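## Task

Take the black plate out of work nest N3 and place it inside the yellow waste bin W1, which is loose on the bench. Apart from the bins, every other item on the bench must be left as it was at the start. W1 must still stand upright on the bench at the end. The plate may be released only when it lies entirely within W1, and it must stay there without the robot supporting it. Finish by opening the gripper and moving the arm away.

## Robot and tools

Robot: one FANUC CRX-5iA six-joint arm carrying a Robotiq 2F-140 two-finger gripper, plus a single camera, cam_wrist (616x616), fixed to the wrist. The arm base may sit slightly tilted on the table.

Frame: the scene frame has its origin on the table top under the arm base, +z up, +y to the left when facing along +x. Results report end_effector_position (metres) and end_effector_quat_wxyz in this frame. That point lies between the finger pads when closed; closed fingertips extend about 33 mm past it, open ones about 9 mm. The fingers point along the gripper's +z and open/close along its y. The printed position may be off, more so when the arm is stretched far out.

execute_actions: argument actions is a list holding at most one item. Empty list: no motion, returns state and pictures. An action item {"rows": [...], "steps": n}: n from 3 to 15 control steps of 1/30 s (default 15). A wait item {"steps": n} without rows: n up to 300, sends nothing new. Optional pictures: true adds the camera image to a result.

Each row is one list of 9 numbers, all in [-1, 1], for the single arm, in this order: arm/dJ1 (waist), arm/dJ2 (shoulder), arm/dJ3 (elbow), arm/dJ4 (forearm roll), arm/dJ5 (wrist pitch), arm/dJ6 (wrist roll), gripper/position, gripper/force_limit, gripper/speed. One row is used per step; if rows run out, the last one repeats.

The six joint entries are scaled offsets, not poses. They are measured from the joint angles printed in the most recent result that lists them (before any such result exists in a scene, and for second and later calls within one reply, from the angles at the start of the action). They are not cumulative from row to row. Scale: 1.0 equals 1.983 rad for J1 and J2, 2.38 rad for J3, 2.975 rad for J4, J5, J6. So an all-zero joint block drives the arm back to the reference angles; it is not a hold or pause. Joint ranges (rad): J1 -3.491..3.491, J2 -3.140..3.140, J3 -1.187..4.328, J4 -3.316..3.316, J5 -3.140..3.140, J6 -3.927..3.927. A call aiming more than 0.010 rad beyond an end is refused; the true end may differ by 0.010 either way, and overshooting targets get clipped, reported as "joint sent to its limit".

Gripper entries are absolute settings. position: +1 fully open (140 mm), pads touch near -0.8, -1 closes until blocked. force_limit: about 14 N at -1, 60 N at 0, 107 N at +1. speed: roughly 30 mm/s at -1, 140 at 0, 250 at +1. Closing pushes the fingertips about 24 mm farther from the wrist, so keep that clearance above surfaces.

Motion limits: joint targets move at most 2.62 rad/s (J1, J2), 3.14 (J3), 3.93 (J4-J6), with 0.5 s to accelerate. Targets stay within 0.805 rad (J1, J2), 0.966 (J3), 1.21 (J4-J6) of measured angles, and are scaled back if they would put the gripper over 70 mm from where it is. Big moves therefore take several calls. The arm keeps heading to the last target while you write or wait, until it has stalled. The last 3 steps of each action run after its result is returned.

Result lines: Joint positions and Joint velocities in column order (rad, rad/s). object_status: 0 moving, 1 blocked while opening, 2 blocked while closing (a grip), 3 reached target or pads met (a thin part may still be held). position_measured is in counts: 3 fully open, 230 pads touching, not linear in mm. "joint command not followed" means a clearance check altered targets (mounts count as arm). HELD marks steps whose row was not fully sent. MOTOR HOT warns of heating under load; an OVER-TEMPERATURE FAULT brakes the arm until it cools.

Gripping: send position -1 and confirm object_status 2. Stopped fingers stay put until position changes by at least 0.01. To squeeze harder while at 2, raise force_limit and switch position between -1 and -0.98.

Faults: reaching a joint's load limit (152 N m for J1-J3, 38 N m for J4-J6, held weight included) or an external force of 150 N anywhere on arm, tool or load stops the arm for 10 s and drops the rest of the call. Avoid hard pushes, slams, drops and letting the plate slip. Never knock anything off the table; that ends the scene. A loose object may occasionally be nudged by an outside disturbance. W1 is not fixed, so do not tip or shove it.

zoom_image: camera "cam_wrist", region [x0, y0, x1, y1] in pixels of its latest image, top-left origin, at most 504x504; gives a closer view.

read_manual: section "licences" returns URDF licence text only.

finished_scene: scene is the current scene number; ends it irreversibly, grades it and starts the next task. Call it only after the plate rests in W1, the gripper is open and the arm has withdrawn.

Each tool is called after ">>>" as name([rows], argument=value, ...), one row to a line, values as JSON.

## Session

>>> execute_actions(actions=[])

Scene clock: 0.00 s of 7200.00 s.
end_effector_position=(+0.8078, -0.3031, +0.2021) position_measured=3 object_status=3 end_effector_quat_wxyz=(-0.011, +0.906, +0.423, -0.006)
Joint positions: [-0.08   1.459  1.411  0.114 -1.415  2.622]
Joint velocities: [ 0.     0.    -0.001 -0.    -0.    -0.001]

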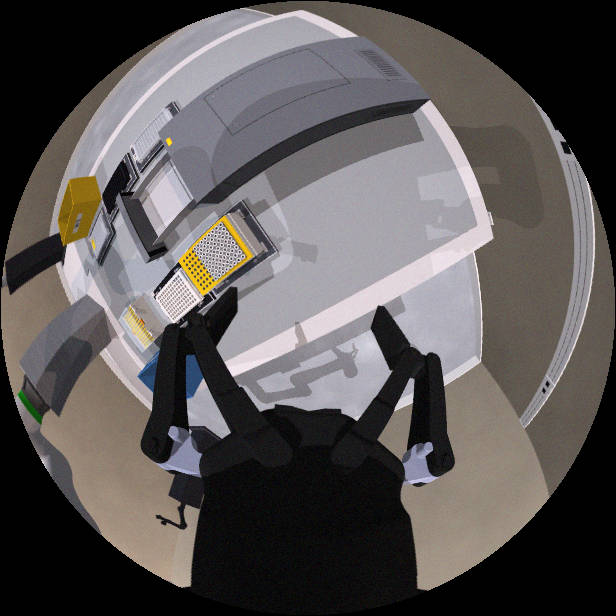

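>>> execute_actions([
  {"rows":[[0.15,-0.5,-0.5,0,0.067,0,1,0,0]],"steps":15},
])

>>> execute_actions([
  {"steps":60},
], pictures=true)

Scene clock: 0.57 s of 7200.00 s.
end_effector_position=(+0.8193, -0.2420, +0.2882) position_measured=3 object_status=3 end_effector_quat_wxyz=(-0.011, +0.886, +0.463, +0.004)
Joint positions: [ 0.003  1.212  1.114  0.114 -1.359  2.622]
Joint velocities: [ 0.26  -0.893 -1.068 -0.     0.172 -0.001]
Steps of this call (steps 1 to 5: nothing new was sent; steps 6 to 17: the first 12 steps of this action). Readings (joint positions | what the end effector reports):
6: [-0.080 1.459 1.411 0.114 -1.415 2.622] | position_measured=3 object_status=3
7: [-0.080 1.457 1.407 0.114 -1.415 2.622] | position_measured=3 object_status=3
9: [-0.072 1.435 1.381 0.114 -1.409 2.622] | position_measured=3 object_status=3
13: [-0.034 1.330 1.256 0.114 -1.384 2.622] | position_measured=3 object_status=3
17: the state above

Scene clock: 2.57 s of 7200.00 s.
end_effector_position=(+0.6656, -0.1067, +0.4857) position_measured=3 object_status=3 end_effector_quat_wxyz=(-0.017, +0.828, +0.560, +0.021)
Joint positions: [ 0.217  0.467  0.221  0.114 -1.216  2.622]
Joint velocities: [-0.     0.001  0.001 -0.    -0.001  0.001]
Kept back: nothing.
Steps of this call (steps 1 to 3: the last 3 steps of your previous action; steps 4 to 45: the robot went on to your last target; steps 46 to 60: nothing new was sent). Readings (joint positions | what the end effector reports):
1: [0.012 1.181 1.078 0.114 -1.353 2.622] | position_measured=3 object_status=3
2: [0.021 1.151 1.041 0.114 -1.348 2.622] | position_measured=3 object_status=3
4: [0.038 1.090 0.968 0.114 -1.336 2.622] | position_measured=3 object_status=3
8: [0.073 0.968 0.822 0.114 -1.312 2.622] | position_measured=3 object_status=3
60: the state above
The arm was judged still, so your last target was given up. Only a new action makes it travel on or press farther. Fingers that are still opening or closing keep moving.

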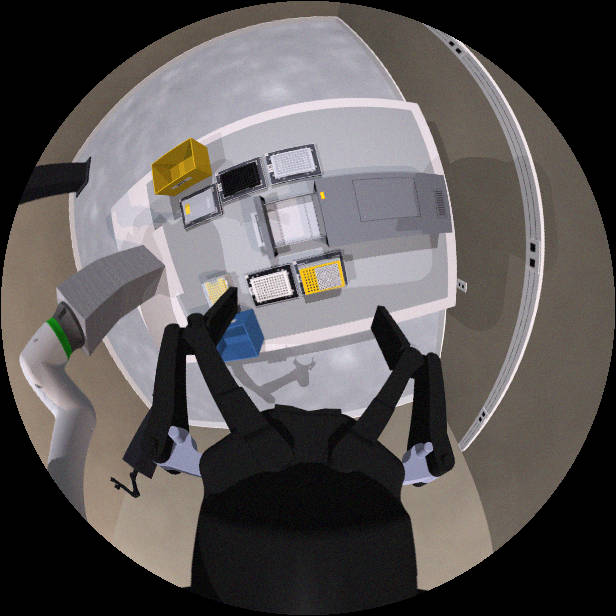

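>>> execute_actions([
  {"rows":[[0.378,0,0,0,0,-0.652,1,0,0]],"steps":15},
])

>>> execute_actions([
  {"steps":60},
], pictures=true)

Scene clock: 3.13 s of 7200.00 s.
end_effector_position=(+0.6731, +0.0144, +0.5029) position_measured=3 object_status=3 end_effector_quat_wxyz=(-0.025, +0.865, +0.500, +0.032)
Joint positions: [ 0.402  0.467  0.221  0.114 -1.216  2.3  ]
Joint velocities: [ 0.574  0.001 -0.    -0.001  0.    -1.136]
Steps of this call (steps 1 to 5: nothing new was sent; steps 6 to 17: the first 12 steps of this action). Readings (joint positions | what the end effector reports):
6: [0.217 0.467 0.221 0.114 -1.216 2.622] | position_measured=3 object_status=3
7: [0.219 0.467 0.221 0.114 -1.216 2.619] | position_measured=3 object_status=3
9: [0.239 0.467 0.221 0.114 -1.216 2.587] | position_measured=3 object_status=3
13: [0.323 0.467 0.221 0.114 -1.216 2.449] | position_measured=3 object_status=3
17: the state above

Scene clock: 5.13 s of 7200.00 s.
end_effector_position=(+0.5594, +0.3622, +0.5665) position_measured=3 object_status=3 end_effector_quat_wxyz=(-0.080, +0.997, -0.004, +0.024)
Joint positions: [ 0.967  0.467  0.221  0.114 -1.216  0.683]
Joint velocities: [ 0.     0.001  0.001 -0.     0.     0.   ]
Kept back: nothing.
Steps of this call (steps 1 to 3: the last 3 steps of your previous action; steps 4 to 60: the robot went on to your last target). Readings (joint positions | what the end effector reports):
1: [0.421 0.467 0.221 0.114 -1.216 2.261] | position_measured=3 object_status=3
2: [0.440 0.467 0.221 0.114 -1.216 2.221] | position_measured=3 object_status=3
4: [0.478 0.467 0.221 0.114 -1.216 2.138] | position_measured=3 object_status=3
8: [0.551 0.467 0.221 0.114 -1.216 1.959] | position_measured=3 object_status=3
60: the state above
The arm was judged still, so your last target was given up. Only a new action makes it travel on or press farther. Fingers that are still opening or closing keep moving.

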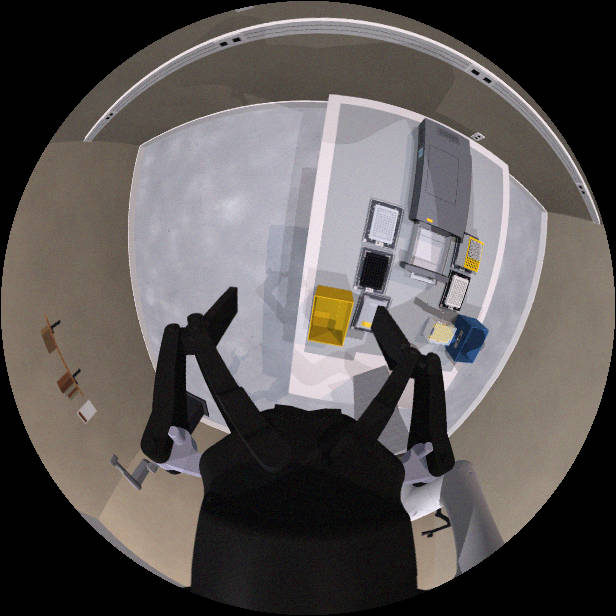

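>>> execute_actions([
  {"rows":[[-0.21,0.0166,-0.135,0.018,0.091,0.14,1,0,0]],"steps":15},
])

>>> execute_actions([
  {"steps":45},
], pictures=true)

Scene clock: 5.73 s of 7200.00 s.
end_effector_position=(+0.5937, +0.2535, +0.4845) position_measured=3 object_status=3 end_effector_quat_wxyz=(-0.050, +0.999, +0.009, +0.016)
Joint positions: [ 0.793  0.48   0.086  0.136 -1.103  0.857]
Joint velocities: [-0.547  0.044 -0.42   0.07   0.353  0.542]
Steps of this call (steps 1 to 6: nothing new was sent; steps 7 to 18: the first 12 steps of this action). Readings (joint positions | what the end effector reports):
7: [0.967 0.467 0.221 0.114 -1.216 0.683] | position_measured=3 object_status=3
8: [0.965 0.467 0.219 0.114 -1.214 0.685] | position_measured=3 object_status=3
10: [0.944 0.468 0.203 0.117 -1.200 0.706] | position_measured=3 object_status=3
14: [0.866 0.474 0.143 0.127 -1.150 0.783] | position_measured=3 object_status=3
18: the state above

Scene clock: 7.23 s of 7200.00 s.
end_effector_position=(+0.5890, +0.0942, +0.3797) position_measured=3 object_status=3 end_effector_quat_wxyz=(-0.019, +0.999, +0.033, -0.009)
Joint positions: [ 0.55   0.5   -0.101  0.168 -0.945  1.099]
Joint velocities: [ 0.     0.001 -0.     0.001 -0.    -0.   ]
Kept back: nothing.
Steps of this call (steps 1 to 3: the last 3 steps of your previous action; steps 4 to 30: the robot went on to your last target; steps 31 to 45: nothing new was sent). Readings (joint positions | what the end effector reports):
1: [0.774 0.482 0.072 0.139 -1.091 0.875] | position_measured=3 object_status=3
2: [0.756 0.483 0.058 0.141 -1.079 0.894] | position_measured=3 object_status=3
4: [0.719 0.486 0.029 0.146 -1.054 0.931] | position_measured=3 object_status=3
8: [0.644 0.492 -0.028 0.155 -1.006 1.006] | position_measured=3 object_status=3
45: the state above
The arm was judged still, so your last target was given up. Only a new action makes it travel on or press farther. Fingers that are still opening or closing keep moving.

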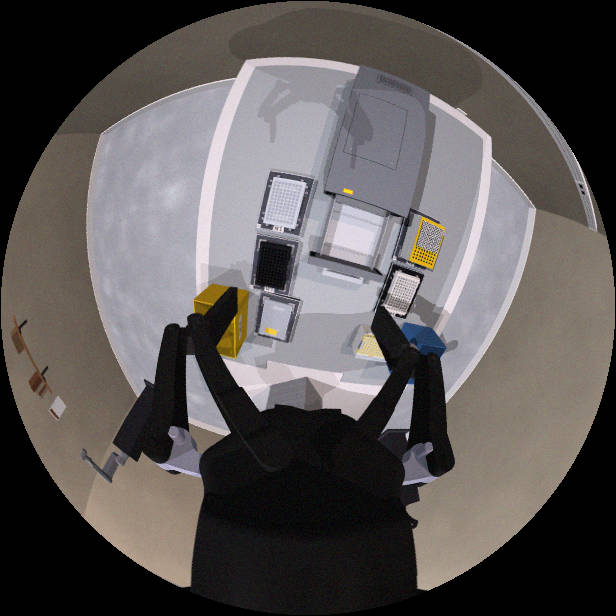

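>>> zoom_image(camera="cam_wrist", region=[180, 150, 400, 370])

Region (180, 150, 400, 370) of cam_wrist's 616x616 image, scaled by 2.291, with more detail than that image has.

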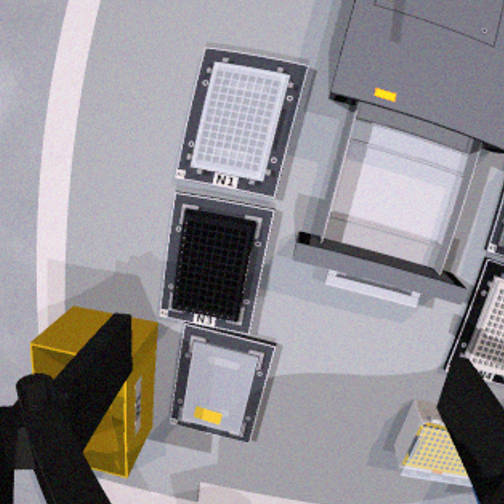

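>>> execute_actions([
  {"rows":[[0.086,0.0757,-0.0206,0.029,0.0605,-0.134,1,0,0]],"steps":15},
])

>>> execute_actions([
  {"steps":30},
], pictures=true)

Scene clock: 7.80 s of 7200.00 s.
end_effector_position=(+0.5725, +0.1826, +0.3160) position_measured=3 object_status=3 end_effector_quat_wxyz=(-0.009, +1.000, -0.028, +0.004)
Joint positions: [ 0.694  0.626 -0.142  0.24  -0.794  0.765]
Joint velocities: [ 0.384  0.338 -0.109  0.19   0.4   -0.883]
Steps of this call (steps 1 to 5: nothing new was sent; steps 6 to 17: the first 12 steps of this action). Readings (joint positions | what the end effector reports):
6: [0.550 0.500 -0.101 0.168 -0.945 1.099] | position_measured=3 object_status=3
7: [0.552 0.501 -0.101 0.168 -0.943 1.096] | position_measured=3 object_status=3
9: [0.565 0.513 -0.105 0.175 -0.929 1.063] | position_measured=3 object_status=3
13: [0.630 0.570 -0.124 0.208 -0.861 0.913] | position_measured=3 object_status=3
17: the state above

Scene clock: 8.80 s of 7200.00 s.
end_effector_position=(+0.5670, +0.1993, +0.3042) position_measured=3 object_status=3 end_effector_quat_wxyz=(-0.008, +0.999, -0.039, +0.006)
Joint positions: [ 0.721  0.65  -0.15   0.254 -0.765  0.701]
Joint velocities: [-0.    -0.    -0.001 -0.    -0.     0.002]
Kept back: nothing.
Steps of this call (steps 1 to 3: the last 3 steps of your previous action; steps 4 to 30: the robot went on to your last target). Readings (joint positions | what the end effector reports):
1: [0.705 0.636 -0.145 0.246 -0.782 0.738] | position_measured=3 object_status=3
2: [0.714 0.644 -0.148 0.250 -0.773 0.718] | position_measured=3 object_status=3
4: [0.720 0.650 -0.150 0.253 -0.766 0.702] | position_measured=3 object_status=3
8: [0.721 0.650 -0.150 0.254 -0.765 0.701] | position_measured=3 object_status=3
30: the state above
The arm was judged still, so your last target was given up. Only a new action makes it travel on or press farther. Fingers that are still opening or closing keep moving.

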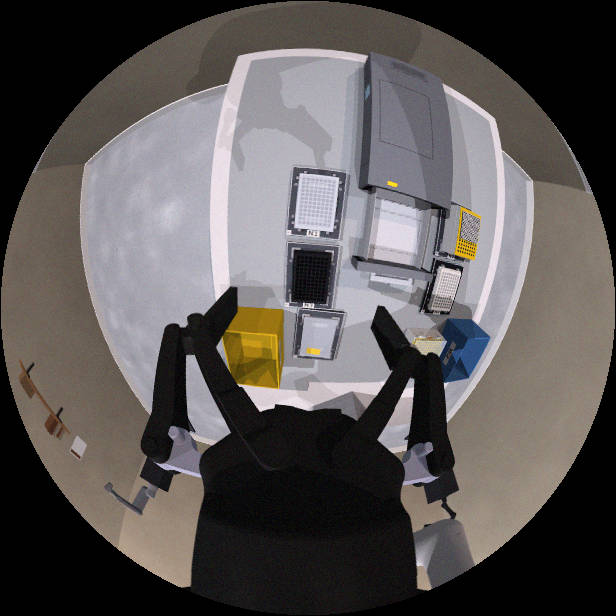

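>>> execute_actions([
  {"rows":[[0,0.151,0.021,0.04,0.084,-0.02,1,0,0]],"steps":15},
])

>>> execute_actions([
  {"steps":30},
], pictures=true)

Scene clock: 9.33 s of 7200.00 s.
end_effector_position=(+0.5723, +0.2275, +0.1941) position_measured=3 object_status=3 end_effector_quat_wxyz=(-0.007, +1.000, -0.009, +0.014)
Joint positions: [ 0.721  0.875 -0.112  0.343 -0.577  0.656]
Joint velocities: [-0.     0.72   0.118  0.282  0.596 -0.14 ]
Steps of this call (steps 1 to 4: nothing new was sent; steps 5 to 16: the first 12 steps of this action). Readings (joint positions | what the end effector reports):
5: [0.721 0.650 -0.150 0.254 -0.765 0.701] | position_measured=3 object_status=3
6: [0.721 0.652 -0.149 0.255 -0.763 0.700] | position_measured=3 object_status=3
8: [0.721 0.674 -0.146 0.263 -0.745 0.696] | position_measured=3 object_status=3
12: [0.721 0.774 -0.129 0.303 -0.662 0.676] | position_measured=3 object_status=3
16: the state above

Scene clock: 10.33 s of 7200.00 s.
end_effector_position=(+0.5679, +0.2364, +0.1563) position_measured=3 object_status=3 end_effector_quat_wxyz=(-0.010, +1.000, +0.002, +0.014)
Joint positions: [ 0.721  0.95  -0.1    0.373 -0.515  0.641]
Joint velocities: [ 0.001 -0.    -0.001  0.001  0.     0.   ]
Kept back: nothing.
Steps of this call (steps 1 to 3: the last 3 steps of your previous action; steps 4 to 30: the robot went on to your last target). Readings (joint positions | what the end effector reports):
1: [0.721 0.898 -0.108 0.352 -0.558 0.651] | position_measured=3 object_status=3
2: [0.721 0.918 -0.105 0.360 -0.542 0.648] | position_measured=3 object_status=3
4: [0.721 0.943 -0.101 0.370 -0.521 0.643] | position_measured=3 object_status=3
8: [0.721 0.949 -0.100 0.373 -0.515 0.641] | position_measured=3 object_status=3
30: the state above
The arm was judged still, so your last target was given up. Only a new action makes it travel on or press farther. Fingers that are still opening or closing keep moving.

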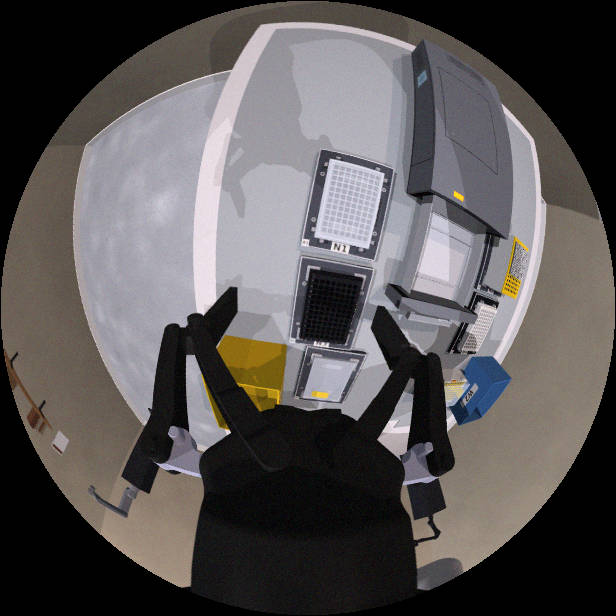

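>>> execute_actions([
  {"rows":[[-0.018,0.031,-0.058,0.0545,0.0477,-0.049,1,0,0]],"steps":15},
])

>>> execute_actions([
  {"steps":20},
], pictures=true)

Scene clock: 10.87 s of 7200.00 s.
end_effector_position=(+0.5177, +0.1991, +0.0969) position_measured=3 object_status=3 end_effector_quat_wxyz=(+0.006, +1.000, +0.003, -0.003)
Joint positions: [ 0.685  1.011 -0.237  0.535 -0.373  0.496]
Joint velocities: [-0.     0.001 -0.007  0.007  0.006 -0.008]
Steps of this call (steps 1 to 4: nothing new was sent; steps 5 to 16: the first 12 steps of this action). Readings (joint positions | what the end effector reports):
5: [0.721 0.950 -0.100 0.373 -0.515 0.641] | position_measured=3 object_status=3
6: [0.720 0.951 -0.103 0.377 -0.512 0.638] | position_measured=3 object_status=3
8: [0.714 0.962 -0.128 0.407 -0.486 0.611] | position_measured=3 object_status=3
12: [0.690 1.003 -0.218 0.511 -0.394 0.517] | position_measured=3 object_status=3
16: the state above

Scene clock: 11.53 s of 7200.00 s.
end_effector_position=(+0.5174, +0.1989, +0.0967) position_measured=3 object_status=3 end_effector_quat_wxyz=(+0.006, +1.000, +0.003, -0.003)
Joint positions: [ 0.685  1.011 -0.238  0.535 -0.373  0.495]
Joint velocities: [-0.     0.     0.    -0.002 -0.    -0.001]
Kept back: nothing.
Steps of this call (steps 1 to 3: the last 3 steps of your previous action; steps 4 to 15: the robot went on to your last target; steps 16 to 20: nothing new was sent). Readings (joint positions | what the end effector reports):
1: [0.685 1.011 -0.237 0.535 -0.373 0.496] | position_measured=3 object_status=3
2: [0.685 1.011 -0.238 0.535 -0.373 0.495] | position_measured=3 object_status=3
4: [0.685 1.011 -0.238 0.535 -0.373 0.495] | position_measured=3 object_status=3
8: [0.685 1.011 -0.238 0.535 -0.373 0.495] | position_measured=3 object_status=3
20: the state above
The arm was judged still, so your last target was given up. Only a new action makes it travel on or press farther. Fingers that are still opening or closing keep moving.

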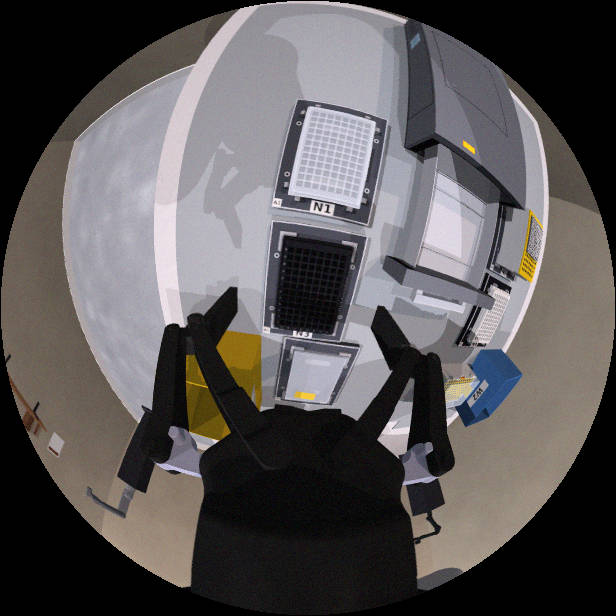

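>>> execute_actions([
  {"rows":[[-0.007,0.048,0.0185,0.017,0.016,-0.0145,0.55,0,0]],"steps":15},
])

>>> execute_actions([
  {"steps":15},
], pictures=true)

Scene clock: 12.03 s of 7200.00 s.
end_effector_position=(+0.5149, +0.2054, +0.0545) position_measured=59 object_status=0 end_effector_quat_wxyz=(+0.003, +1.000, +0.003, -0.007)
Joint positions: [ 0.671  1.106 -0.194  0.585 -0.326  0.452]
Joint velocities: [-0.     0.    -0.     0.001  0.    -0.001]
Steps of this call (steps 1 to 3: nothing new was sent; steps 4 to 15: the first 12 steps of this action). Readings (joint positions | what the end effector reports):
4: [0.685 1.011 -0.238 0.535 -0.373 0.495] | position_measured=3 object_status=0
5: [0.685 1.013 -0.237 0.536 -0.372 0.494] | position_measured=5 object_status=0
7: [0.682 1.034 -0.227 0.548 -0.361 0.485] | position_measured=21 object_status=0
11: [0.672 1.100 -0.197 0.582 -0.329 0.455] | position_measured=51 object_status=0
15: the state above

Scene clock: 12.53 s of 7200.00 s.
end_effector_position=(+0.5149, +0.2054, +0.0545) position_measured=59 object_status=3 end_effector_quat_wxyz=(+0.003, +1.000, +0.003, -0.007)
Joint positions: [ 0.671  1.106 -0.194  0.585 -0.326  0.452]
Joint velocities: [0.    0.    0.001 0.001 0.001 0.001]
Kept back: nothing.
Steps of this call (steps 1 to 3: the last 3 steps of your previous action; steps 4 to 15: the robot went on to your last target). Readings (joint positions | what the end effector reports):
1: [0.671 1.106 -0.194 0.585 -0.326 0.452] | position_measured=59 object_status=0
2: [0.671 1.106 -0.194 0.585 -0.326 0.452] | position_measured=59 object_status=0
4: [0.671 1.106 -0.194 0.585 -0.326 0.452] | position_measured=59 object_status=3
8: [0.671 1.106 -0.194 0.585 -0.326 0.452] | position_measured=59 object_status=3
15: the state above
The arm was judged still, so your last target was given up. Only a new action makes it travel on or press farther. Fingers that are still opening or closing keep moving.

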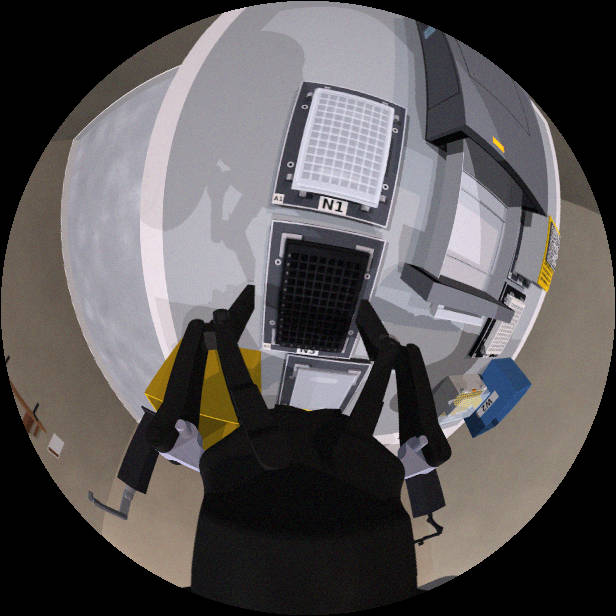

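>>> execute_actions([
  {"rows":[[-0.0227,0,0,0,0,0.015,0.55,0,0]],"steps":12},
])

>>> execute_actions([
  {"rows":[[0,0.02,0.0167,0,0,0,0.55,0,0]],"steps":15},
], pictures=true)

Scene clock: 12.90 s of 7200.00 s.
end_effector_position=(+0.5208, +0.1807, +0.0502) position_measured=59 object_status=3 end_effector_quat_wxyz=(+0.005, +1.000, +0.003, -0.010)
Joint positions: [ 0.626  1.106 -0.194  0.586 -0.325  0.497]
Joint velocities: [-0.001 -0.     0.     0.    -0.     0.007]
Steps of this call (steps 1 to 2: nothing new was sent; steps 3 to 11: the first 9 steps of this action). Readings (joint positions | what the end effector reports):
3: [0.671 1.106 -0.194 0.585 -0.326 0.452] | position_measured=59 object_status=3
4: [0.669 1.106 -0.194 0.586 -0.325 0.454] | position_measured=59 object_status=3
6: [0.649 1.106 -0.194 0.586 -0.325 0.474] | position_measured=59 object_status=3
10: [0.627 1.106 -0.194 0.586 -0.325 0.496] | position_measured=59 object_status=3
11: the state above

Scene clock: 13.40 s of 7200.00 s.
end_effector_position=(+0.5254, +0.1863, +0.0357) position_measured=59 object_status=3 end_effector_quat_wxyz=(+0.005, +1.000, +0.003, -0.010)
Joint positions: [ 0.626  1.146 -0.154  0.586 -0.325  0.497]
Joint velocities: [ 0.     0.001  0.001 -0.    -0.     0.001]
Steps of this call (steps 1 to 3: the last 3 steps of your previous action; steps 4 to 15: the first 12 steps of this action, its rows measured from where the robot was after step 3). Readings (joint positions | what the end effector reports):
3: [0.626 1.106 -0.194 0.586 -0.325 0.497] | position_measured=59 object_status=3
4: [0.626 1.106 -0.194 0.586 -0.325 0.497] | position_measured=59 object_status=3
5: [0.626 1.108 -0.191 0.586 -0.325 0.497] | position_measured=59 object_status=3
7: [0.626 1.128 -0.172 0.586 -0.325 0.497] | position_measured=59 object_status=3
11: [0.626 1.146 -0.154 0.586 -0.325 0.497] | position_measured=59 object_status=3
15: the state above

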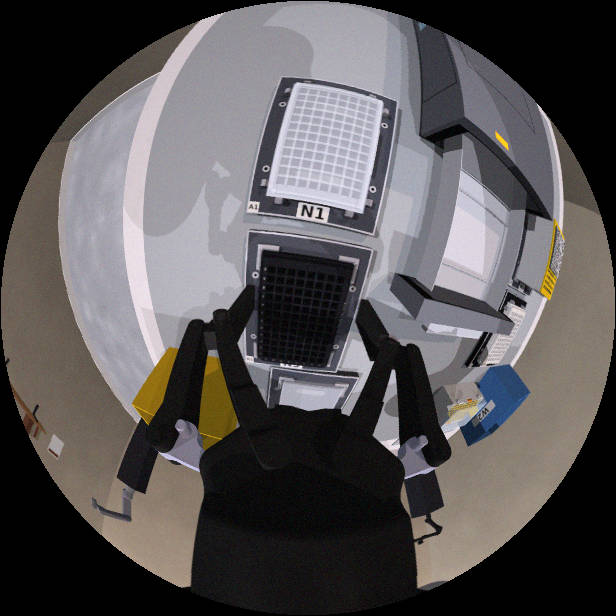

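>>> execute_actions([
  {"rows":[[0,0,0,0,0,0,-1,0,-0.5]],"steps":15},
])

>>> execute_actions([
  {"steps":10},
])

Scene clock: 23.67 s of 7200.00 s.
end_effector_position=(+0.5274, +0.1938, +0.0408) position_measured=103 object_status=2 end_effector_quat_wxyz=(+0.002, +1.000, +0.010, -0.007)
Joint positions: [ 0.638  1.137 -0.156  0.586 -0.325  0.5  ]
Joint velocities: [ 0.001  0.     0.    -0.    -0.001  0.   ]
FORCE FAULT: contact force on the arm reached its limit, and the arm stopped for 10 seconds. The contact can be on any part of the arm, not only on its tool. The arm's remaining commands of this call were not run. The arm holds still and accepts commands again. Move the arm away from the contact; if what it grips holds it there, let go first. Pushing or pulling that hard again can fault the arm again.
Kept back: nothing.
The stop began at step 8 of this call (marked STOPPED below). From that step on the arm followed nothing that you had sent. 11 steps, steps kept back included, did not run and will not run. Nothing is kept back now, and the robot has no last target.
Steps of this call (steps 1 to 3: the last 3 steps of your previous action; steps 4 to 7: the first 4 steps of this action; steps 8 to 308: the stop). Readings (joint positions | what the end effector reports):
4: [0.626 1.146 -0.154 0.586 -0.325 0.497] | position_measured=59 object_status=0
5: [0.627 1.146 -0.154 0.586 -0.325 0.497] | position_measured=61 object_status=0
7: [0.628 1.145 -0.154 0.586 -0.324 0.497] | position_measured=70 object_status=0
8: [0.629 1.144 -0.154 0.586 -0.323 0.498] | position_measured=74 object_status=0 STOPPED
11: [0.634 1.141 -0.155 0.586 -0.321 0.500] | position_measured=88 object_status=0
308: the state above

Scene clock: 23.70 s of 7200.00 s.
end_effector_position=(+0.5274, +0.1938, +0.0408) position_measured=103 object_status=2 end_effector_quat_wxyz=(+0.002, +1.000, +0.010, -0.007)
Joint positions: [ 0.638  1.137 -0.156  0.586 -0.325  0.5  ]
Joint velocities: [ 0.001 -0.     0.    -0.001 -0.    -0.   ]
Kept back: nothing.
A stop began in an earlier call of the same reply, so what this call sent did not run. Send another action.
Steps of this call (step 1: nothing new was sent). Readings (joint positions | what the end effector reports):
1: the state above

>>> execute_actions([
  {"rows":[[0.02,-0.245,0.0025,-0.1116,-0.148,0.08,-1,0,-0.5]],"steps":15},
])

>>> execute_actions([
  {"steps":30},
], pictures=true)

Scene clock: 24.20 s of 7200.00 s.
end_effector_position=(+0.5700, +0.1812, +0.1547) position_measured=105 object_status=2 end_effector_quat_wxyz=(+0.013, +1.000, -0.017, +0.010)
Joint positions: [ 0.655  0.925 -0.154  0.44  -0.517  0.605]
Joint velocities: [ 0.058 -0.717  0.009 -0.486 -0.647  0.351]
Steps of this call (steps 1 to 3: nothing new was sent; steps 4 to 15: the first 12 steps of this action). Readings (joint positions | what the end effector reports):
4: [0.638 1.137 -0.156 0.586 -0.325 0.500] | position_measured=103 object_status=2
5: [0.638 1.135 -0.156 0.584 -0.327 0.501] | position_measured=103 object_status=2
7: [0.639 1.114 -0.156 0.569 -0.346 0.512] | position_measured=105 object_status=2
11: [0.647 1.020 -0.155 0.506 -0.430 0.558] | position_measured=105 object_status=2
15: the state above

Scene clock: 25.20 s of 7200.00 s.
end_effector_position=(+0.5732, +0.1739, +0.2987) position_measured=105 object_status=2 end_effector_quat_wxyz=(-0.005, +0.999, -0.041, +0.002)
Joint positions: [ 0.677  0.652 -0.15   0.254 -0.765  0.738]
Joint velocities: [-0.     0.    -0.    -0.     0.001  0.001]
Kept back: nothing.
Steps of this call (steps 1 to 3: the last 3 steps of your previous action; steps 4 to 30: the robot went on to your last target). Readings (joint positions | what the end effector reports):
1: [0.657 0.901 -0.153 0.424 -0.539 0.617] | position_measured=105 object_status=2
2: [0.659 0.876 -0.153 0.407 -0.561 0.629] | position_measured=105 object_status=2
4: [0.663 0.827 -0.152 0.373 -0.606 0.653] | position_measured=105 object_status=2
8: [0.671 0.727 -0.151 0.305 -0.696 0.701] | position_measured=105 object_status=2
30: the state above
The arm was judged still, so your last target was given up. Only a new action makes it travel on or press farther. Fingers that are still opening or closing keep moving.

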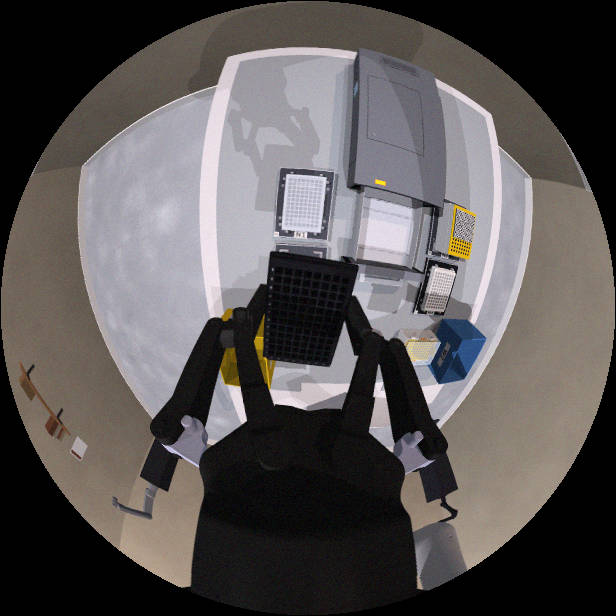

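>>> execute_actions([
  {"rows":[[0.227,-0.026,-0.147,0.013,0.0655,-0.151,-1,0,-0.5]],"steps":15},
])

>>> execute_actions([
  {"steps":35},
], pictures=true)

Scene clock: 25.70 s of 7200.00 s.
end_effector_position=(+0.4777, +0.2528, +0.2850) position_measured=105 object_status=2 end_effector_quat_wxyz=(-0.004, +1.000, -0.024, -0.003)
Joint positions: [ 0.886  0.628 -0.313  0.271 -0.675  0.53 ]
Joint velocities: [ 0.703 -0.081 -0.546  0.062  0.304 -0.697]
Steps of this call (steps 1 to 3: nothing new was sent; steps 4 to 15: the first 12 steps of this action). Readings (joint positions | what the end effector reports):
4: [0.677 0.652 -0.150 0.254 -0.765 0.738] | position_measured=105 object_status=2
5: [0.680 0.651 -0.152 0.254 -0.765 0.736] | position_measured=105 object_status=2
7: [0.701 0.649 -0.169 0.255 -0.755 0.715] | position_measured=105 object_status=2
11: [0.793 0.638 -0.240 0.263 -0.715 0.623] | position_measured=105 object_status=2
15: the state above

Scene clock: 26.87 s of 7200.00 s.
end_effector_position=(+0.3596, +0.3013, +0.2717) position_measured=105 object_status=2 end_effector_quat_wxyz=(+0.001, +1.000, -0.004, -0.007)
Joint positions: [ 1.127  0.6   -0.5    0.292 -0.57   0.289]
Joint velocities: [-0.     0.001  0.    -0.    -0.     0.   ]
Kept back: nothing.
Steps of this call (steps 1 to 3: the last 3 steps of your previous action; steps 4 to 30: the robot went on to your last target; steps 31 to 35: nothing new was sent). Readings (joint positions | what the end effector reports):
1: [0.910 0.625 -0.331 0.273 -0.664 0.506] | position_measured=105 object_status=2
2: [0.934 0.622 -0.350 0.276 -0.654 0.482] | position_measured=105 object_status=2
4: [0.983 0.617 -0.388 0.280 -0.633 0.433] | position_measured=105 object_status=2
8: [1.080 0.606 -0.463 0.288 -0.591 0.337] | position_measured=105 object_status=2
35: the state above
The arm was judged still, so your last target was given up. Only a new action makes it travel on or press farther. Fingers that are still opening or closing keep moving.

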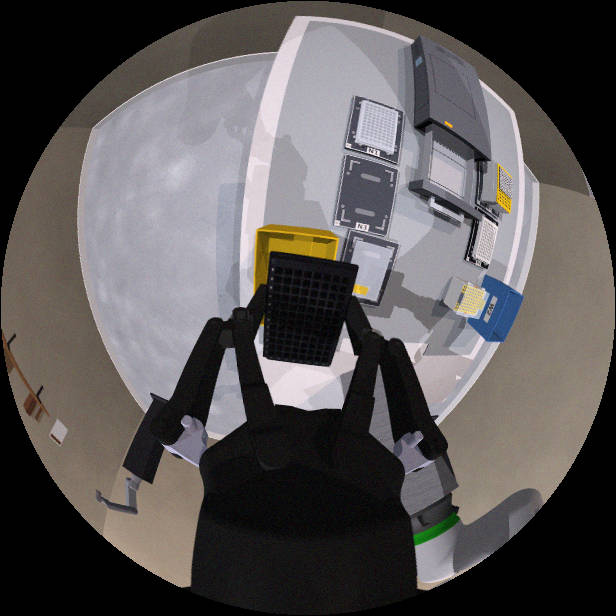

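>>> execute_actions([
  {"rows":[[0,0.126,0.042,0.0346,0.0474,-0.039,-1,0,-0.5]],"steps":15},
])

>>> execute_actions([
  {"steps":20},
], pictures=true)

Scene clock: 27.37 s of 7200.00 s.
end_effector_position=(+0.3645, +0.3399, +0.1901) position_measured=105 object_status=2 end_effector_quat_wxyz=(+0.002, +1.000, -0.005, -0.004)
Joint positions: [ 1.127  0.829 -0.408  0.387 -0.441  0.183]
Joint velocities: [-0.     0.436  0.173  0.177  0.244 -0.2  ]
Steps of this call (steps 1 to 3: nothing new was sent; steps 4 to 15: the first 12 steps of this action). Readings (joint positions | what the end effector reports):
4: [1.127 0.600 -0.500 0.292 -0.570 0.289] | position_measured=105 object_status=2
5: [1.127 0.602 -0.499 0.293 -0.569 0.288] | position_measured=105 object_status=2
7: [1.127 0.623 -0.490 0.302 -0.556 0.278] | position_measured=105 object_status=2
11: [1.127 0.732 -0.447 0.347 -0.495 0.228] | position_measured=105 object_status=2
15: the state above

Scene clock: 28.03 s of 7200.00 s.
end_effector_position=(+0.3641, +0.3431, +0.1823) position_measured=105 object_status=2 end_effector_quat_wxyz=(+0.002, +1.000, -0.005, -0.005)
Joint positions: [ 1.127  0.85  -0.4    0.395 -0.429  0.173]
Joint velocities: [-0.001  0.    -0.     0.001  0.     0.001]
Kept back: nothing.
Steps of this call (steps 1 to 3: the last 3 steps of your previous action; steps 4 to 20: the robot went on to your last target). Readings (joint positions | what the end effector reports):
1: [1.127 0.841 -0.404 0.392 -0.434 0.177] | position_measured=105 object_status=2
2: [1.127 0.848 -0.401 0.394 -0.430 0.174] | position_measured=105 object_status=2
4: [1.127 0.850 -0.400 0.395 -0.429 0.173] | position_measured=105 object_status=2
8: [1.127 0.850 -0.400 0.395 -0.429 0.173] | position_measured=105 object_status=2
20: the state above

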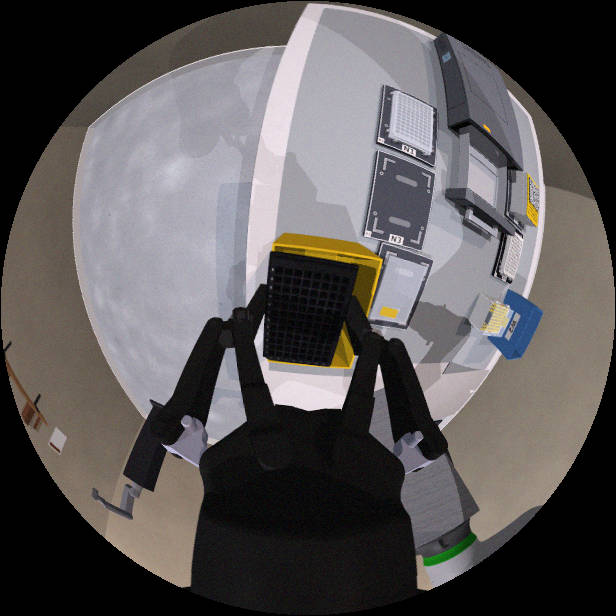

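>>> execute_actions([
  {"rows":[[-0.02,0.04,-0.0126,0.047,0.0346,-0.05,-1,0,-0.5]],"steps":15},
])

>>> execute_actions([
  {"steps":8},
], pictures=true)

Scene clock: 28.50 s of 7200.00 s.
end_effector_position=(+0.3629, +0.3331, +0.1409) position_measured=105 object_status=2 end_effector_quat_wxyz=(+0.002, +1.000, -0.025, -0.004)
Joint positions: [ 1.088  0.929 -0.43   0.535 -0.326  0.025]
Joint velocities: [ 0.     0.    -0.     0.005  0.001 -0.004]
Steps of this call (steps 1 to 2: the robot went on to your last target; steps 3 to 14: the first 12 steps of this action). Readings (joint positions | what the end effector reports):
3: [1.127 0.850 -0.400 0.395 -0.429 0.173] | position_measured=105 object_status=2
4: [1.127 0.852 -0.400 0.399 -0.426 0.169] | position_measured=105 object_status=2
6: [1.118 0.869 -0.407 0.429 -0.404 0.137] | position_measured=105 object_status=2
10: [1.091 0.923 -0.428 0.524 -0.334 0.036] | position_measured=105 object_status=2
14: the state above

Scene clock: 28.77 s of 7200.00 s.
end_effector_position=(+0.3628, +0.3330, +0.1408) position_measured=105 object_status=2 end_effector_quat_wxyz=(+0.002, +1.000, -0.025, -0.004)
Joint positions: [ 1.088  0.929 -0.43   0.535 -0.326  0.024]
Joint velocities: [-0.    -0.    -0.    -0.    -0.    -0.001]
Kept back: nothing.
Steps of this call (steps 1 to 3: the last 3 steps of your previous action; steps 4 to 8: the robot went on to your last target). Readings (joint positions | what the end effector reports):
1: [1.088 0.929 -0.430 0.535 -0.326 0.025] | position_measured=105 object_status=2
2: [1.088 0.929 -0.430 0.535 -0.326 0.024] | position_measured=105 object_status=2
4: [1.088 0.929 -0.430 0.535 -0.326 0.024] | position_measured=105 object_status=2
8: the state above

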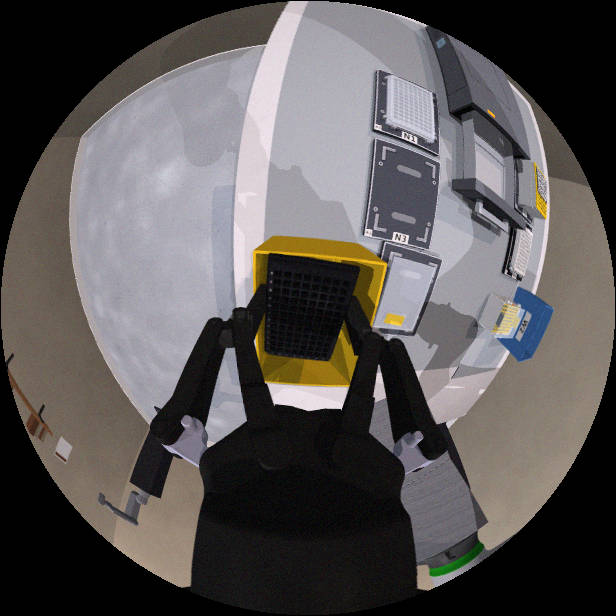

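>>> execute_actions([
  {"rows":[[0,0.0605,0.0504,0,-0.04,0,-1,0,-0.5]],"steps":15},
])

>>> execute_actions([
  {"steps":8},
], pictures=true)

Scene clock: 29.33 s of 7200.00 s.
end_effector_position=(+0.3704, +0.3189, +0.1047) position_measured=105 object_status=2 end_effector_quat_wxyz=(+0.062, +0.998, -0.025, -0.007)
Joint positions: [ 1.088  1.049 -0.31   0.535 -0.445  0.024]
Joint velocities: [ 0.    -0.     0.002 -0.001 -0.002  0.001]
Steps of this call (steps 1 to 5: the robot went on to your last target; steps 6 to 17: the first 12 steps of this action). Readings (joint positions | what the end effector reports):
6: [1.088 0.929 -0.430 0.535 -0.326 0.024] | position_measured=105 object_status=2
7: [1.088 0.932 -0.428 0.535 -0.327 0.024] | position_measured=105 object_status=2
9: [1.088 0.953 -0.406 0.535 -0.349 0.024] | position_measured=105 object_status=2
13: [1.088 1.033 -0.327 0.535 -0.429 0.024] | position_measured=105 object_status=2
17: the state above

Scene clock: 29.60 s of 7200.00 s.
end_effector_position=(+0.3705, +0.3190, +0.1047) position_measured=105 object_status=2 end_effector_quat_wxyz=(+0.061, +0.998, -0.025, -0.007)
Joint positions: [ 1.088  1.049 -0.31   0.535 -0.445  0.024]
Joint velocities: [-0.     0.     0.001 -0.001 -0.    -0.   ]
Kept back: nothing.
Steps of this call (steps 1 to 3: the last 3 steps of your previous action; steps 4 to 8: the robot went on to your last target). Readings (joint positions | what the end effector reports):
1: [1.088 1.049 -0.310 0.535 -0.445 0.024] | position_measured=105 object_status=2
2: [1.088 1.049 -0.310 0.535 -0.445 0.024] | position_measured=105 object_status=2
4: [1.088 1.049 -0.310 0.535 -0.445 0.024] | position_measured=105 object_status=2
8: the state above

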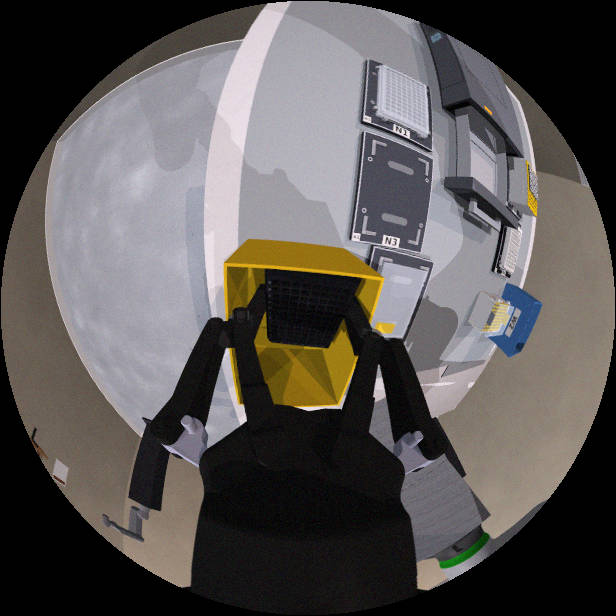

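>>> execute_actions([
  {"rows":[[0.025,0,0,0,0,-0.017,-1,0,-0.5]],"steps":15},
], pictures=true)

Scene clock: 30.03 s of 7200.00 s.
end_effector_position=(+0.3571, +0.3385, +0.1091) position_measured=105 object_status=2 end_effector_quat_wxyz=(+0.059, +0.998, -0.026, -0.001)
Joint positions: [ 1.137  1.049 -0.31   0.535 -0.445 -0.026]
Joint velocities: [ 0.001 -0.     0.    -0.002 -0.    -0.002]
Steps of this call (step 1: the robot went on to your last target; steps 2 to 13: the first 12 steps of this action). Readings (joint positions | what the end effector reports):
2: [1.088 1.049 -0.310 0.535 -0.445 0.024] | position_measured=105 object_status=2
3: [1.090 1.049 -0.310 0.535 -0.445 0.022] | position_measured=105 object_status=2
5: [1.110 1.049 -0.310 0.535 -0.445 0.001] | position_measured=105 object_status=2
9: [1.137 1.049 -0.310 0.535 -0.445 -0.026] | position_measured=105 object_status=2
13: the state above

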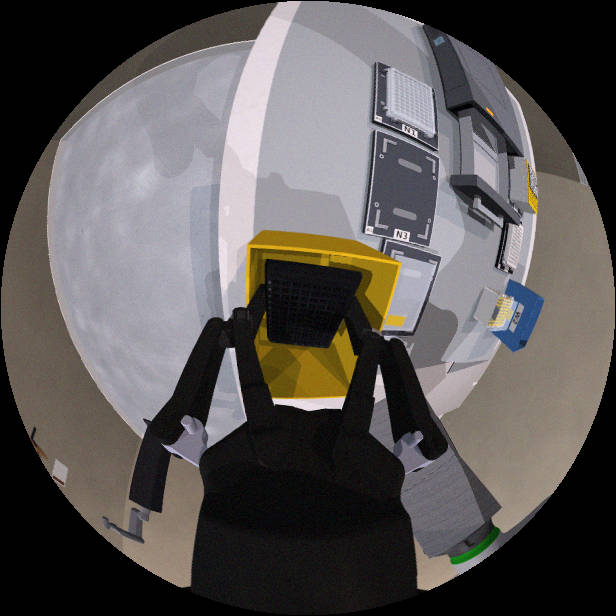

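>>> execute_actions([
  {"rows":[[0,0.035,0.0126,0,0,0,-1,0,-0.5]],"steps":15},
])

>>> execute_actions([
  {"rows":[[0,0,0,0,0,0,0.42,0,-0.5]],"steps":12},
])

>>> execute_actions([
  {"rows":[[0,-0.26,-0.09,-0.08,-0.04,0.1,0.42,0,-0.5]],"steps":15},
])

>>> execute_actions([
  {"steps":30},
], pictures=true)

Scene clock: 40.30 s of 7200.00 s.
end_effector_position=(+0.3555, +0.3391, +0.1019) position_measured=105 object_status=2 end_effector_quat_wxyz=(+0.062, +0.998, -0.024, -0.002)
Joint positions: [ 1.138  1.068 -0.298  0.537 -0.445 -0.026]
Joint velocities: [ 0.    -0.    -0.001  0.     0.     0.001]
FORCE FAULT: contact force on the arm reached its limit, and the arm stopped for 10 seconds. The contact can be on any part of the arm, not only on its tool. The arm's remaining commands of this call were not run. The arm holds still and accepts commands again. Move the arm away from the contact; if what it grips holds it there, let go first. Pushing or pulling that hard again can fault the arm again.
Kept back: nothing.
The stop began at step 8 of this call (marked STOPPED below). From that step on the arm followed nothing that you had sent. 11 steps, steps kept back included, did not run and will not run. Nothing is kept back now, and the robot has no last target.
Steps of this call (steps 1 to 3: the last 3 steps of your previous action; steps 4 to 7: the first 4 steps of this action; steps 8 to 308: the stop). Readings (joint positions | what the end effector reports):
4: [1.137 1.049 -0.310 0.535 -0.445 -0.026] | position_measured=105 object_status=2
5: [1.137 1.051 -0.309 0.535 -0.445 -0.026] | position_measured=105 object_status=2
7: [1.137 1.071 -0.300 0.535 -0.445 -0.026] | position_measured=105 object_status=2
8: [1.138 1.070 -0.299 0.536 -0.445 -0.026] | position_measured=105 object_status=2 STOPPED
11: [1.138 1.068 -0.298 0.537 -0.445 -0.026] | position_measured=105 object_status=2
308: the state above

Scene clock: 40.33 s of 7200.00 s.
end_effector_position=(+0.3555, +0.3391, +0.1019) position_measured=105 object_status=2 end_effector_quat_wxyz=(+0.062, +0.998, -0.024, -0.002)
Joint positions: [ 1.138  1.068 -0.298  0.537 -0.445 -0.026]
Joint velocities: [-0.     0.001 -0.     0.    -0.    -0.001]
Kept back: nothing.
A stop began in an earlier call of the same reply, so what this call sent did not run. Send another action.
Steps of this call (step 1: nothing new was sent). Readings (joint positions | what the end effector reports):
1: the state above

Scene clock: 40.37 s of 7200.00 s.
end_effector_position=(+0.3555, +0.3391, +0.1019) position_measured=105 object_status=2 end_effector_quat_wxyz=(+0.062, +0.998, -0.024, -0.002)
Joint positions: [ 1.138  1.068 -0.298  0.537 -0.445 -0.026]
Joint velocities: [ 0.    -0.     0.001  0.     0.    -0.   ]
Kept back: nothing.
A stop began in an earlier call of the same reply, so what this call sent did not run. Send another action.
Steps of this call (step 1: nothing new was sent). Readings (joint positions | what the end effector reports):
1: the state above

Scene clock: 40.40 s of 7200.00 s.
end_effector_position=(+0.3555, +0.3391, +0.1019) position_measured=105 object_status=2 end_effector_quat_wxyz=(+0.062, +0.998, -0.024, -0.002)
Joint positions: [ 1.138  1.068 -0.298  0.537 -0.445 -0.026]
Joint velocities: [-0.    -0.     0.     0.     0.001  0.001]
Kept back: nothing.
A stop began in an earlier call of the same reply, so what this call sent did not run. Send another action.
Steps of this call (step 1: nothing new was sent). Readings (joint positions | what the end effector reports):
1: the state above

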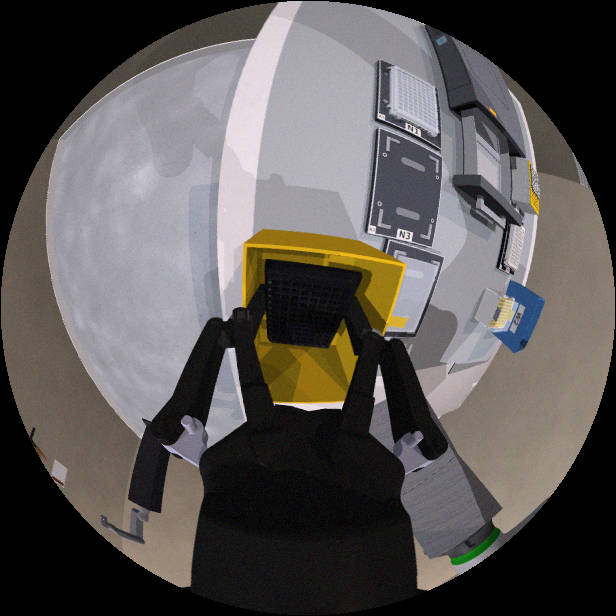

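Knuckle on rim; release here.

>>> execute_actions([
  {"rows":[[-0.01,-0.003,0,0,0,0,0.36,0,-0.5]],"steps":12},
])

>>> execute_actions([
  {"rows":[[0,-0.23,-0.085,-0.08,-0.04,0.1,0.36,0,-0.5]],"steps":15},
])

>>> execute_actions([
  {"steps":30},
], pictures=true)

Scene clock: 40.77 s of 7200.00 s.
end_effector_position=(+0.3630, +0.3337, +0.1029) position_measured=84 object_status=0 end_effector_quat_wxyz=(+0.060, +0.998, -0.034, -0.003)
Joint positions: [ 1.119  1.062 -0.298  0.537 -0.445 -0.026]
Joint velocities: [-0.001 -0.002  0.001 -0.001 -0.    -0.001]
Steps of this call (steps 1 to 2: nothing new was sent; steps 3 to 11: the first 9 steps of this action). Readings (joint positions | what the end effector reports):
3: [1.138 1.068 -0.298 0.537 -0.445 -0.026] | position_measured=105 object_status=0
4: [1.136 1.067 -0.298 0.537 -0.445 -0.026] | position_measured=105 object_status=0
6: [1.123 1.064 -0.298 0.537 -0.445 -0.026] | position_measured=94 object_status=0
10: [1.119 1.062 -0.298 0.537 -0.445 -0.026] | position_measured=84 object_status=0
11: the state above

Scene clock: 41.27 s of 7200.00 s.
end_effector_position=(+0.3706, +0.3182, +0.2032) position_measured=84 object_status=3 end_effector_quat_wxyz=(+0.029, +0.999, -0.025, -0.002)
Joint positions: [ 1.119  0.802 -0.414  0.401 -0.513  0.144]
Joint velocities: [ 0.    -0.952 -0.423 -0.494 -0.248  0.618]
Steps of this call (steps 1 to 3: the last 3 steps of your previous action; steps 4 to 15: the first 12 steps of this action, its rows measured from where the robot was after step 3). Readings (joint positions | what the end effector reports):
3: [1.119 1.062 -0.298 0.537 -0.445 -0.026] | position_measured=84 object_status=0
4: [1.119 1.062 -0.298 0.537 -0.445 -0.026] | position_measured=84 object_status=0
5: [1.119 1.060 -0.299 0.535 -0.445 -0.025] | position_measured=84 object_status=3
7: [1.119 1.038 -0.309 0.524 -0.451 -0.010] | position_measured=84 object_status=3
11: [1.119 0.929 -0.357 0.467 -0.479 0.060] | position_measured=84 object_status=3
15: the state above

Scene clock: 42.27 s of 7200.00 s.
end_effector_position=(+0.3623, +0.2985, +0.2685) position_measured=84 object_status=3 end_effector_quat_wxyz=(+0.002, +1.000, -0.014, -0.007)
Joint positions: [ 1.119  0.606 -0.5    0.299 -0.564  0.271]
Joint velocities: [ 0.     0.     0.001  0.     0.    -0.   ]
Kept back: nothing.
Steps of this call (steps 1 to 3: the last 3 steps of your previous action; steps 4 to 30: the robot went on to your last target). Readings (joint positions | what the end effector reports):
1: [1.119 0.769 -0.428 0.384 -0.521 0.165] | position_measured=84 object_status=3
2: [1.119 0.737 -0.442 0.367 -0.530 0.186] | position_measured=84 object_status=3
4: [1.119 0.676 -0.469 0.335 -0.545 0.225] | position_measured=84 object_status=3
8: [1.119 0.610 -0.499 0.301 -0.563 0.269] | position_measured=84 object_status=3
30: the state above
The arm was judged still, so your last target was given up. Only a new action makes it travel on or press farther. Fingers that are still opening or closing keep moving.

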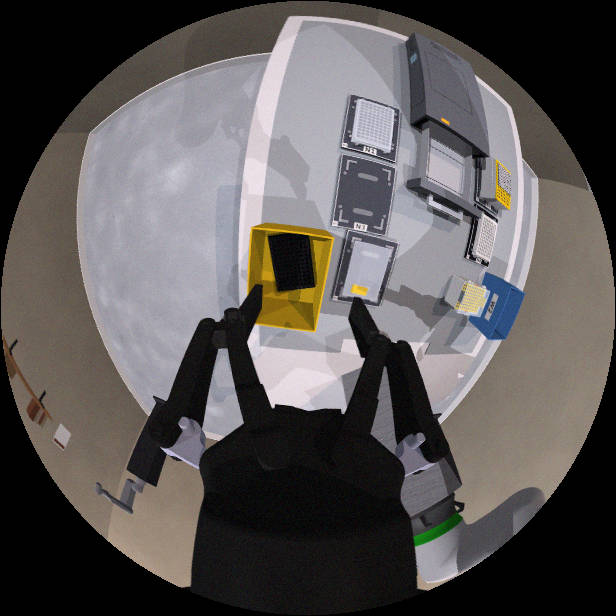

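>>> finished_scene(scene=1)

The scene is finished: the task was done.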